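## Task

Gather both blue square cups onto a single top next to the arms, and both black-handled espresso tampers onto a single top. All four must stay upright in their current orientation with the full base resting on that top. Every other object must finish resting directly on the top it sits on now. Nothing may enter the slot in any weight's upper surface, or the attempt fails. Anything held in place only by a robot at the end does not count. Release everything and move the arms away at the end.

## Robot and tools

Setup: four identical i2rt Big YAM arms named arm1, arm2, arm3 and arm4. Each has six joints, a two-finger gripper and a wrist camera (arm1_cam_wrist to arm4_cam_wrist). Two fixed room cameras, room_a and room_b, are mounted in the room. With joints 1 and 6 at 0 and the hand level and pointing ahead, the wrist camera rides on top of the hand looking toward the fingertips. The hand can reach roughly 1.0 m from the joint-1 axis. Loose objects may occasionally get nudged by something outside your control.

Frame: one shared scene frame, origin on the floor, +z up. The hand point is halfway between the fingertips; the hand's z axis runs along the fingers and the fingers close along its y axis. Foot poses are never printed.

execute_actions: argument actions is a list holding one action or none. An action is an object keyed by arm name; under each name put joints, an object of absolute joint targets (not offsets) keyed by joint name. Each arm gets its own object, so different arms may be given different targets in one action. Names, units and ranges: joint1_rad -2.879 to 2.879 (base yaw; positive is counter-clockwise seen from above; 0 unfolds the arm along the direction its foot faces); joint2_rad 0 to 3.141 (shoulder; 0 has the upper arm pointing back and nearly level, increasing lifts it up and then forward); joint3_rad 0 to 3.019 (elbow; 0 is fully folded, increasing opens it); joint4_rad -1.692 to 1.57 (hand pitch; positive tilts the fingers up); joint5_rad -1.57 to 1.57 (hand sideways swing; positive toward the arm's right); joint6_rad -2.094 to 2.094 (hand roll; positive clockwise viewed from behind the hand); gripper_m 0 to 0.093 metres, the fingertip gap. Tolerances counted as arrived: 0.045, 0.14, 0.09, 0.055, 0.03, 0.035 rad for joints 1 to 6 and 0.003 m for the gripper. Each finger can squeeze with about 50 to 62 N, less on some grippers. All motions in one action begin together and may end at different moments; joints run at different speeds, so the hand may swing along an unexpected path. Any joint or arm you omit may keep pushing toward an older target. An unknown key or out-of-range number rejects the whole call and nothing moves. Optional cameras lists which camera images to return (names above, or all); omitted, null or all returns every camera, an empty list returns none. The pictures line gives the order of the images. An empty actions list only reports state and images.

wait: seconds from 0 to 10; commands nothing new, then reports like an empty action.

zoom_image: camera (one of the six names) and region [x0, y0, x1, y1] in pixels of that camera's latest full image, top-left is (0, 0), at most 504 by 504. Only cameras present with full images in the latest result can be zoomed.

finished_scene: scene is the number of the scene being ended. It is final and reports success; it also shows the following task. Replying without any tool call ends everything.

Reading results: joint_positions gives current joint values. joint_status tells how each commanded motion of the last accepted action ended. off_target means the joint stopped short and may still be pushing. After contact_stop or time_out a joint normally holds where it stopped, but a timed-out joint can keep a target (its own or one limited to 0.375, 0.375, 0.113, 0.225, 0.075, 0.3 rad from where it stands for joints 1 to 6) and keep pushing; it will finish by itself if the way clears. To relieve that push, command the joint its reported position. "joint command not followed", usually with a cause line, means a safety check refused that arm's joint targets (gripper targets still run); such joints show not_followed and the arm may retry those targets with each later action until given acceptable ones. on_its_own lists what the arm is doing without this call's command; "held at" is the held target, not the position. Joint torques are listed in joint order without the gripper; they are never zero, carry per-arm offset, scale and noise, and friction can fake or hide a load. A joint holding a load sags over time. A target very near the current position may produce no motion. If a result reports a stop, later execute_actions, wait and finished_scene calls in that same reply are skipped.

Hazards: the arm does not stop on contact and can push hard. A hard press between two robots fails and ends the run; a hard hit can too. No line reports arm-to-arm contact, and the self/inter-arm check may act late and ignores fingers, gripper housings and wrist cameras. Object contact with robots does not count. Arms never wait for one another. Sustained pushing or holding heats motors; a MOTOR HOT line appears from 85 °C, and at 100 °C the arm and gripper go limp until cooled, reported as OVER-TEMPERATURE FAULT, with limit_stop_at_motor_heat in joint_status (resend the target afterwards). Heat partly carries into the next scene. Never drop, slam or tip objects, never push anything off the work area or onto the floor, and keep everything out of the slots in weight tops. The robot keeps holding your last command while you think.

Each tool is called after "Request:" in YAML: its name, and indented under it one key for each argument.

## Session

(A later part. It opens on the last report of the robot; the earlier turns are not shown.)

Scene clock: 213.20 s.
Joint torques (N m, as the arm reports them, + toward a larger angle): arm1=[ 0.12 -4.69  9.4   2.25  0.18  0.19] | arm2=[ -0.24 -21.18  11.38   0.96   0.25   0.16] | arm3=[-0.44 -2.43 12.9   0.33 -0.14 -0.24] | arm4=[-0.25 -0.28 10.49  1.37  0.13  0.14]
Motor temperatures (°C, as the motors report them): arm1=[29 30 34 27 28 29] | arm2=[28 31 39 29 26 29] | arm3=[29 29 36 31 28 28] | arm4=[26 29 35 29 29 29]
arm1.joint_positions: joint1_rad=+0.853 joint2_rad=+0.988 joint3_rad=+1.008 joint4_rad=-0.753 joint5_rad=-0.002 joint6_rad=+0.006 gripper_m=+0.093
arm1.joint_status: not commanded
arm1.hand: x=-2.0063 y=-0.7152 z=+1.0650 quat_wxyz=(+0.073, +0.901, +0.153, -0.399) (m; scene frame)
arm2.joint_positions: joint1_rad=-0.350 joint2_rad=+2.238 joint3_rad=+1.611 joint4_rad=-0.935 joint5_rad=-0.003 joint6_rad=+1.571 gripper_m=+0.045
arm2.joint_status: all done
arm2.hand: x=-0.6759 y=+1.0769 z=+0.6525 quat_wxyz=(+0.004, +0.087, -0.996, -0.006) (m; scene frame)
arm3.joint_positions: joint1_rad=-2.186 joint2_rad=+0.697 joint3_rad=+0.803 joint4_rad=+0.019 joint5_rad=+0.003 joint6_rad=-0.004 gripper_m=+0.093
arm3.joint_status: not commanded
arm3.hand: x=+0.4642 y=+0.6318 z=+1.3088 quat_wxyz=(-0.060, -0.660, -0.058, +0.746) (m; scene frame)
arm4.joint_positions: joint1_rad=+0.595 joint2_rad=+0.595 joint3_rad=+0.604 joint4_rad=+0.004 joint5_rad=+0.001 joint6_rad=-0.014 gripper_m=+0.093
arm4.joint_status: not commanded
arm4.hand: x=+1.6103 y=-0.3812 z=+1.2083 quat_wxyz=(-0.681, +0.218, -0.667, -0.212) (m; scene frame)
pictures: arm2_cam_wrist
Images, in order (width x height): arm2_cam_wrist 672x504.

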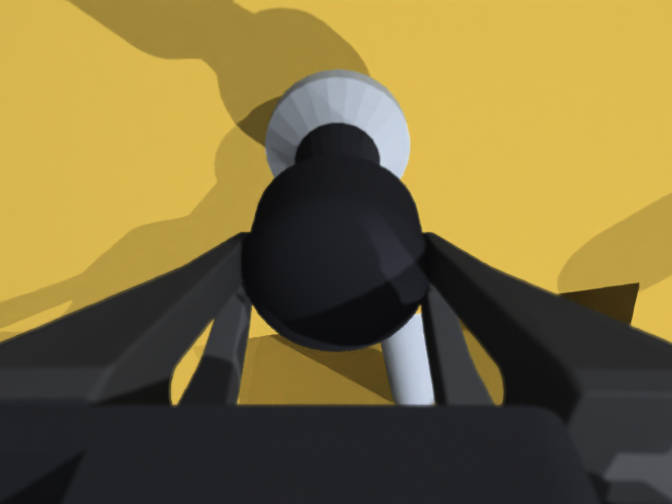

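Request:
execute_actions:
  actions:
    - {"arm2":{"joints":{"joint2_rad":2.258,"joint4_rad":-0.905}}}
  cameras: ["arm2_cam_wrist"]

Scene clock: 215.80 s.
Joint torques (N m, as the arm reports them, + toward a larger angle): arm1=[-0.44 -4.73  9.55  2.35  0.15  0.17] | arm2=[ -0.45 -20.19  11.35   1.     0.24   0.16] | arm3=[-0.38 -2.44 12.96  0.38 -0.14 -0.23] | arm4=[-0.74 -0.28 10.56  1.45  0.08  0.14]
Motor temperatures (°C, as the motors report them): arm1=[29 29 34 27 28 29] | arm2=[28 31 39 29 26 29] | arm3=[29 29 36 31 28 28] | arm4=[26 29 35 29 29 29]
arm1.joint_positions: joint1_rad=+0.853 joint2_rad=+0.988 joint3_rad=+1.008 joint4_rad=-0.753 joint5_rad=-0.002 joint6_rad=+0.006 gripper_m=+0.093
arm1.joint_status: not commanded
arm1.hand: x=-2.0063 y=-0.7152 z=+1.0650 quat_wxyz=(+0.073, +0.901, +0.153, -0.399) (m; scene frame)
arm2.joint_positions: joint1_rad=-0.350 joint2_rad=+2.257 joint3_rad=+1.611 joint4_rad=-0.921 joint5_rad=-0.003 joint6_rad=+1.571 gripper_m=+0.045
arm2.joint_status: all done
arm2.hand: x=-0.6759 y=+1.0763 z=+0.6411 quat_wxyz=(+0.004, +0.087, -0.996, -0.004) (m; scene frame)
arm3.joint_positions: joint1_rad=-2.186 joint2_rad=+0.697 joint3_rad=+0.803 joint4_rad=+0.019 joint5_rad=+0.003 joint6_rad=-0.004 gripper_m=+0.093
arm3.joint_status: not commanded
arm3.hand: x=+0.4642 y=+0.6318 z=+1.3088 quat_wxyz=(-0.060, -0.660, -0.058, +0.746) (m; scene frame)
arm4.joint_positions: joint1_rad=+0.595 joint2_rad=+0.595 joint3_rad=+0.604 joint4_rad=+0.004 joint5_rad=+0.001 joint6_rad=-0.014 gripper_m=+0.093
arm4.joint_status: not commanded
arm4.hand: x=+1.6103 y=-0.3812 z=+1.2083 quat_wxyz=(-0.681, +0.218, -0.667, -0.212) (m; scene frame)
pictures: arm2_cam_wrist
Images, in order (width x height): arm2_cam_wrist 672x504.

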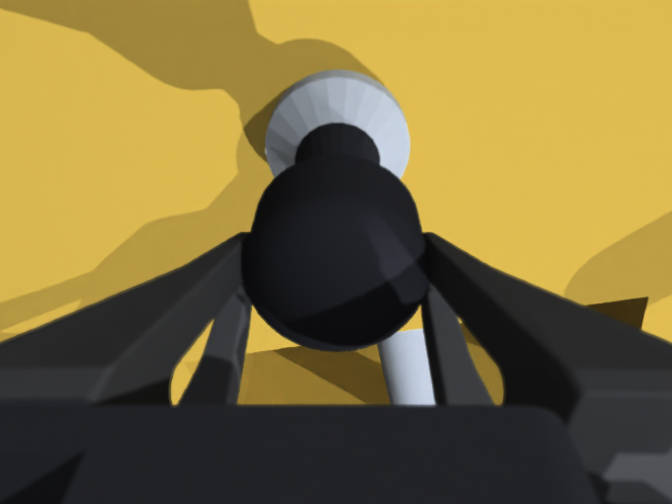

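Request:
execute_actions:
  actions:
    - {"arm2":{"joints":{"gripper_m":0.093}}}
  cameras: ["arm2_cam_wrist"]

Request:
execute_actions:
  actions:
    - {"arm2":{"joints":{"joint2_rad":2.1,"joint4_rad":-1.05}}}
  cameras: ["arm2_cam_wrist"]

Request:
execute_actions:
  actions:
    - {"arm2":{"joints":{"joint2_rad":1.5,"joint4_rad":-1.3}}}

Scene clock: 219.70 s.
Joint torques (N m, as the arm reports them, + toward a larger angle): arm1=[ 1.16 -4.67  9.4   2.22  0.18  0.17] | arm2=[ -0.06 -20.27  11.22   0.97   0.24   0.16] | arm3=[-0.28 -2.47 12.93  0.45 -0.13 -0.24] | arm4=[-0.48 -0.65 10.43  1.41  0.1   0.15]
Motor temperatures (°C, as the motors report them): arm1=[29 29 34 27 28 29] | arm2=[28 31 38 29 26 29] | arm3=[29 28 37 31 28 28] | arm4=[26 29 36 29 29 29]
arm1.joint_positions: joint1_rad=+0.853 joint2_rad=+0.988 joint3_rad=+1.008 joint4_rad=-0.753 joint5_rad=-0.002 joint6_rad=+0.006 gripper_m=+0.093
arm1.joint_status: not commanded
arm1.hand: x=-2.0063 y=-0.7152 z=+1.0650 quat_wxyz=(+0.073, +0.901, +0.153, -0.399) (m; scene frame)
arm2.joint_positions: joint1_rad=-0.350 joint2_rad=+2.257 joint3_rad=+1.611 joint4_rad=-0.920 joint5_rad=-0.003 joint6_rad=+1.571 gripper_m=+0.093
arm2.joint_status: all done
arm2.hand: x=-0.6760 y=+1.0766 z=+0.6413 quat_wxyz=(+0.004, +0.087, -0.996, -0.005) (m; scene frame)
arm3.joint_positions: joint1_rad=-2.186 joint2_rad=+0.697 joint3_rad=+0.803 joint4_rad=+0.019 joint5_rad=+0.003 joint6_rad=-0.004 gripper_m=+0.093
arm3.joint_status: not commanded
arm3.hand: x=+0.4642 y=+0.6318 z=+1.3088 quat_wxyz=(-0.060, -0.660, -0.058, +0.746) (m; scene frame)
arm4.joint_positions: joint1_rad=+0.595 joint2_rad=+0.595 joint3_rad=+0.604 joint4_rad=+0.004 joint5_rad=+0.001 joint6_rad=-0.014 gripper_m=+0.093
arm4.joint_status: not commanded
arm4.hand: x=+1.6103 y=-0.3812 z=+1.2083 quat_wxyz=(-0.681, +0.218, -0.667, -0.212) (m; scene frame)
pictures: arm2_cam_wrist
Images, in order (width x height): arm2_cam_wrist 672x504.

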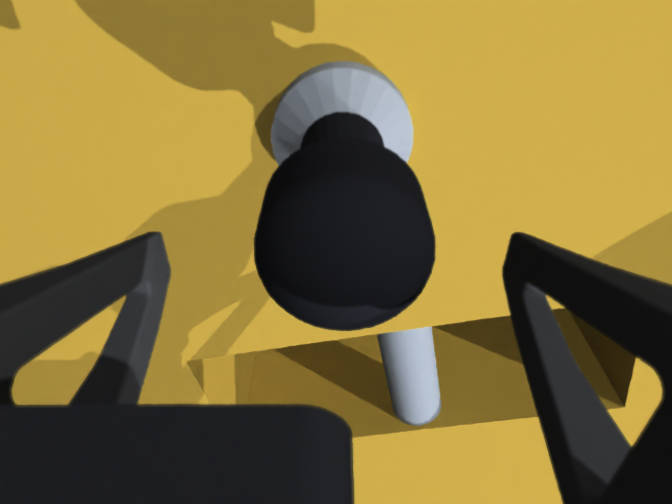

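Scene clock: 220.80 s.
Joint torques (N m, as the arm reports them, + toward a larger angle): arm1=[ 0.69 -4.71  9.46  2.37  0.18  0.23] | arm2=[ -0.52 -18.34  11.72  -0.4    0.23   0.15] | arm3=[-0.45 -2.51 12.95  0.39 -0.15 -0.23] | arm4=[-0.33 -0.46 10.58  1.46  0.09  0.12]
Motor temperatures (°C, as the motors report them): arm1=[29 29 34 27 28 29] | arm2=[28 31 38 29 26 29] | arm3=[29 28 37 31 28 28] | arm4=[26 29 36 29 29 29]
arm1.joint_positions: joint1_rad=+0.853 joint2_rad=+0.988 joint3_rad=+1.008 joint4_rad=-0.753 joint5_rad=-0.002 joint6_rad=+0.006 gripper_m=+0.093
arm1.joint_status: not commanded
arm1.hand: x=-2.0063 y=-0.7152 z=+1.0650 quat_wxyz=(+0.073, +0.901, +0.153, -0.399) (m; scene frame)
arm2.joint_positions: joint1_rad=-0.350 joint2_rad=+2.086 joint3_rad=+1.619 joint4_rad=-1.035 joint5_rad=-0.003 joint6_rad=+1.571 gripper_m=+0.093
arm2.joint_status: all done
arm2.hand: x=-0.6762 y=+1.0809 z=+0.7456 quat_wxyz=(+0.007, +0.087, -0.996, -0.036) (m; scene frame)
arm3.joint_positions: joint1_rad=-2.186 joint2_rad=+0.697 joint3_rad=+0.803 joint4_rad=+0.019 joint5_rad=+0.003 joint6_rad=-0.004 gripper_m=+0.093
arm3.joint_status: not commanded
arm3.hand: x=+0.4642 y=+0.6318 z=+1.3088 quat_wxyz=(-0.060, -0.660, -0.058, +0.746) (m; scene frame)
arm4.joint_positions: joint1_rad=+0.595 joint2_rad=+0.595 joint3_rad=+0.604 joint4_rad=+0.004 joint5_rad=+0.001 joint6_rad=-0.014 gripper_m=+0.093
arm4.joint_status: not commanded
arm4.hand: x=+1.6103 y=-0.3812 z=+1.2083 quat_wxyz=(-0.681, +0.218, -0.667, -0.212) (m; scene frame)
pictures: arm2_cam_wrist
Images, in order (width x height): arm2_cam_wrist 672x504.

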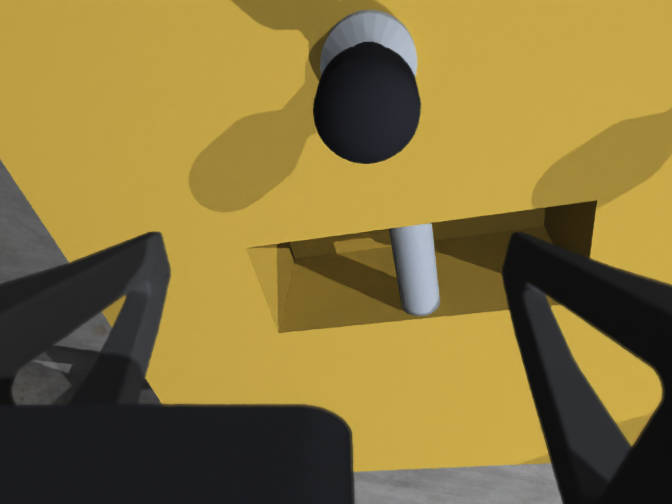

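Scene clock: 222.50 s.
Joint torques (N m, as the arm reports them, + toward a larger angle): arm1=[ 0.1  -3.8   9.31  2.16  0.19  0.14] | arm2=[ -0.4  -12.84  11.72   0.29   0.19   0.13] | arm3=[-0.33 -2.47 12.89  0.37 -0.14 -0.23] | arm4=[-0.43 -0.32 10.43  1.4   0.1   0.15]
Motor temperatures (°C, as the motors report them): arm1=[29 29 34 28 28 29] | arm2=[28 31 38 29 26 29] | arm3=[29 28 37 30 28 28] | arm4=[26 29 36 29 29 29]
arm1.joint_positions: joint1_rad=+0.853 joint2_rad=+0.988 joint3_rad=+1.008 joint4_rad=-0.753 joint5_rad=-0.002 joint6_rad=+0.006 gripper_m=+0.093
arm1.joint_status: not commanded
arm1.hand: x=-2.0063 y=-0.7152 z=+1.0650 quat_wxyz=(+0.073, +0.901, +0.153, -0.399) (m; scene frame)
arm2.joint_positions: joint1_rad=-0.350 joint2_rad=+1.498 joint3_rad=+1.635 joint4_rad=-1.284 joint5_rad=-0.002 joint6_rad=+1.571 gripper_m=+0.093
arm2.joint_status: all done
arm2.hand: x=-0.6596 y=+0.9973 z=+1.0774 quat_wxyz=(+0.022, +0.084, -0.973, -0.212) (m; scene frame)
arm3.joint_positions: joint1_rad=-2.186 joint2_rad=+0.697 joint3_rad=+0.803 joint4_rad=+0.019 joint5_rad=+0.003 joint6_rad=-0.004 gripper_m=+0.093
arm3.joint_status: not commanded
arm3.hand: x=+0.4642 y=+0.6318 z=+1.3088 quat_wxyz=(-0.060, -0.660, -0.058, +0.746) (m; scene frame)
arm4.joint_positions: joint1_rad=+0.595 joint2_rad=+0.595 joint3_rad=+0.604 joint4_rad=+0.004 joint5_rad=+0.001 joint6_rad=-0.014 gripper_m=+0.093
arm4.joint_status: not commanded
arm4.hand: x=+1.6103 y=-0.3812 z=+1.2083 quat_wxyz=(-0.681, +0.218, -0.667, -0.212) (m; scene frame)
pictures: arm1_cam_wrist, arm2_cam_wrist, arm3_cam_wrist, arm4_cam_wrist, room_a, room_b
Images, in order (width x height): arm1_cam_wrist 672x504, arm2_cam_wrist 672x504, arm3_cam_wrist 672x504, arm4_cam_wrist 672x504, room_a 672x504, room_b 672x504.

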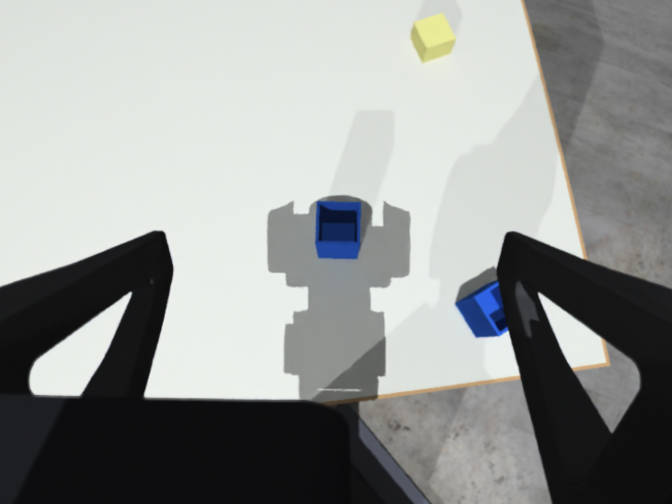

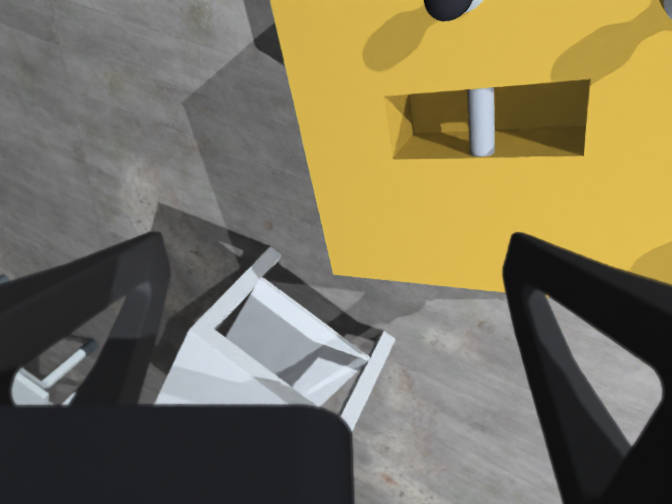

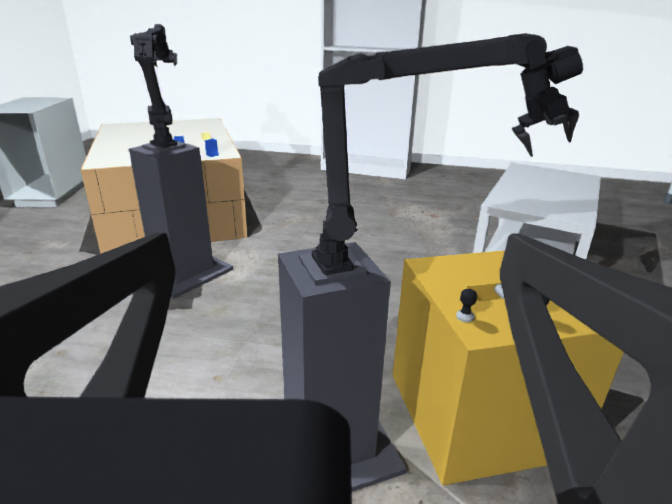

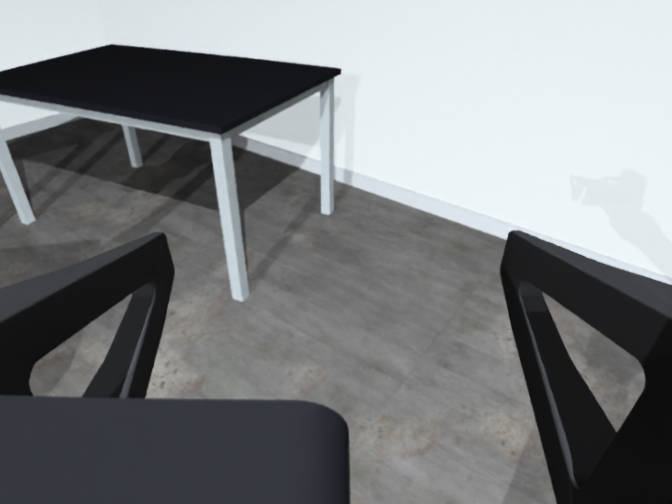

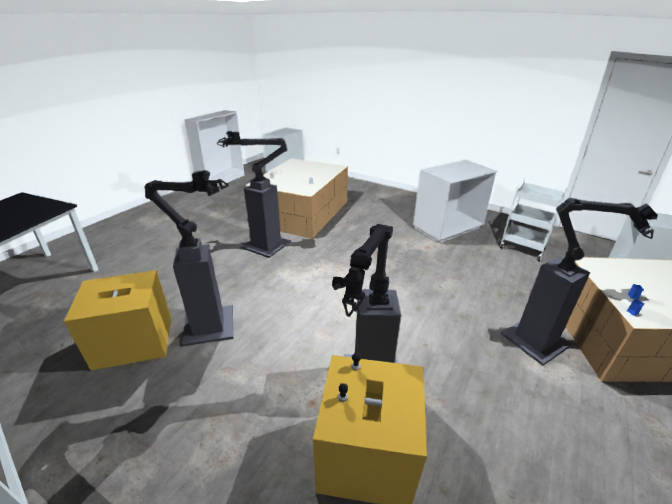

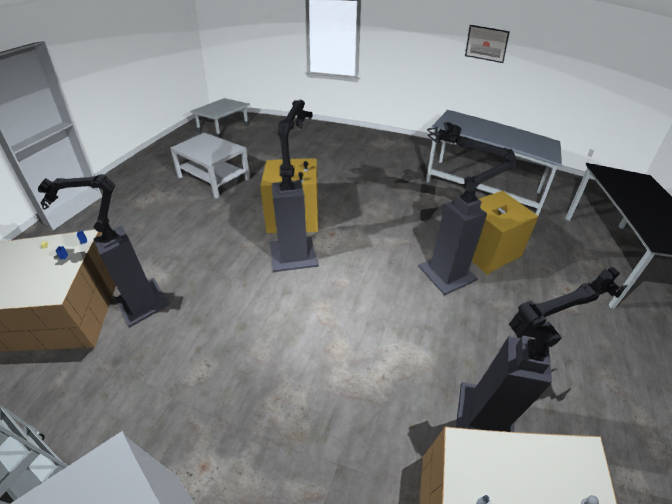

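Request:
finished_scene:
  scene: 1

The scene is finished: the task was done.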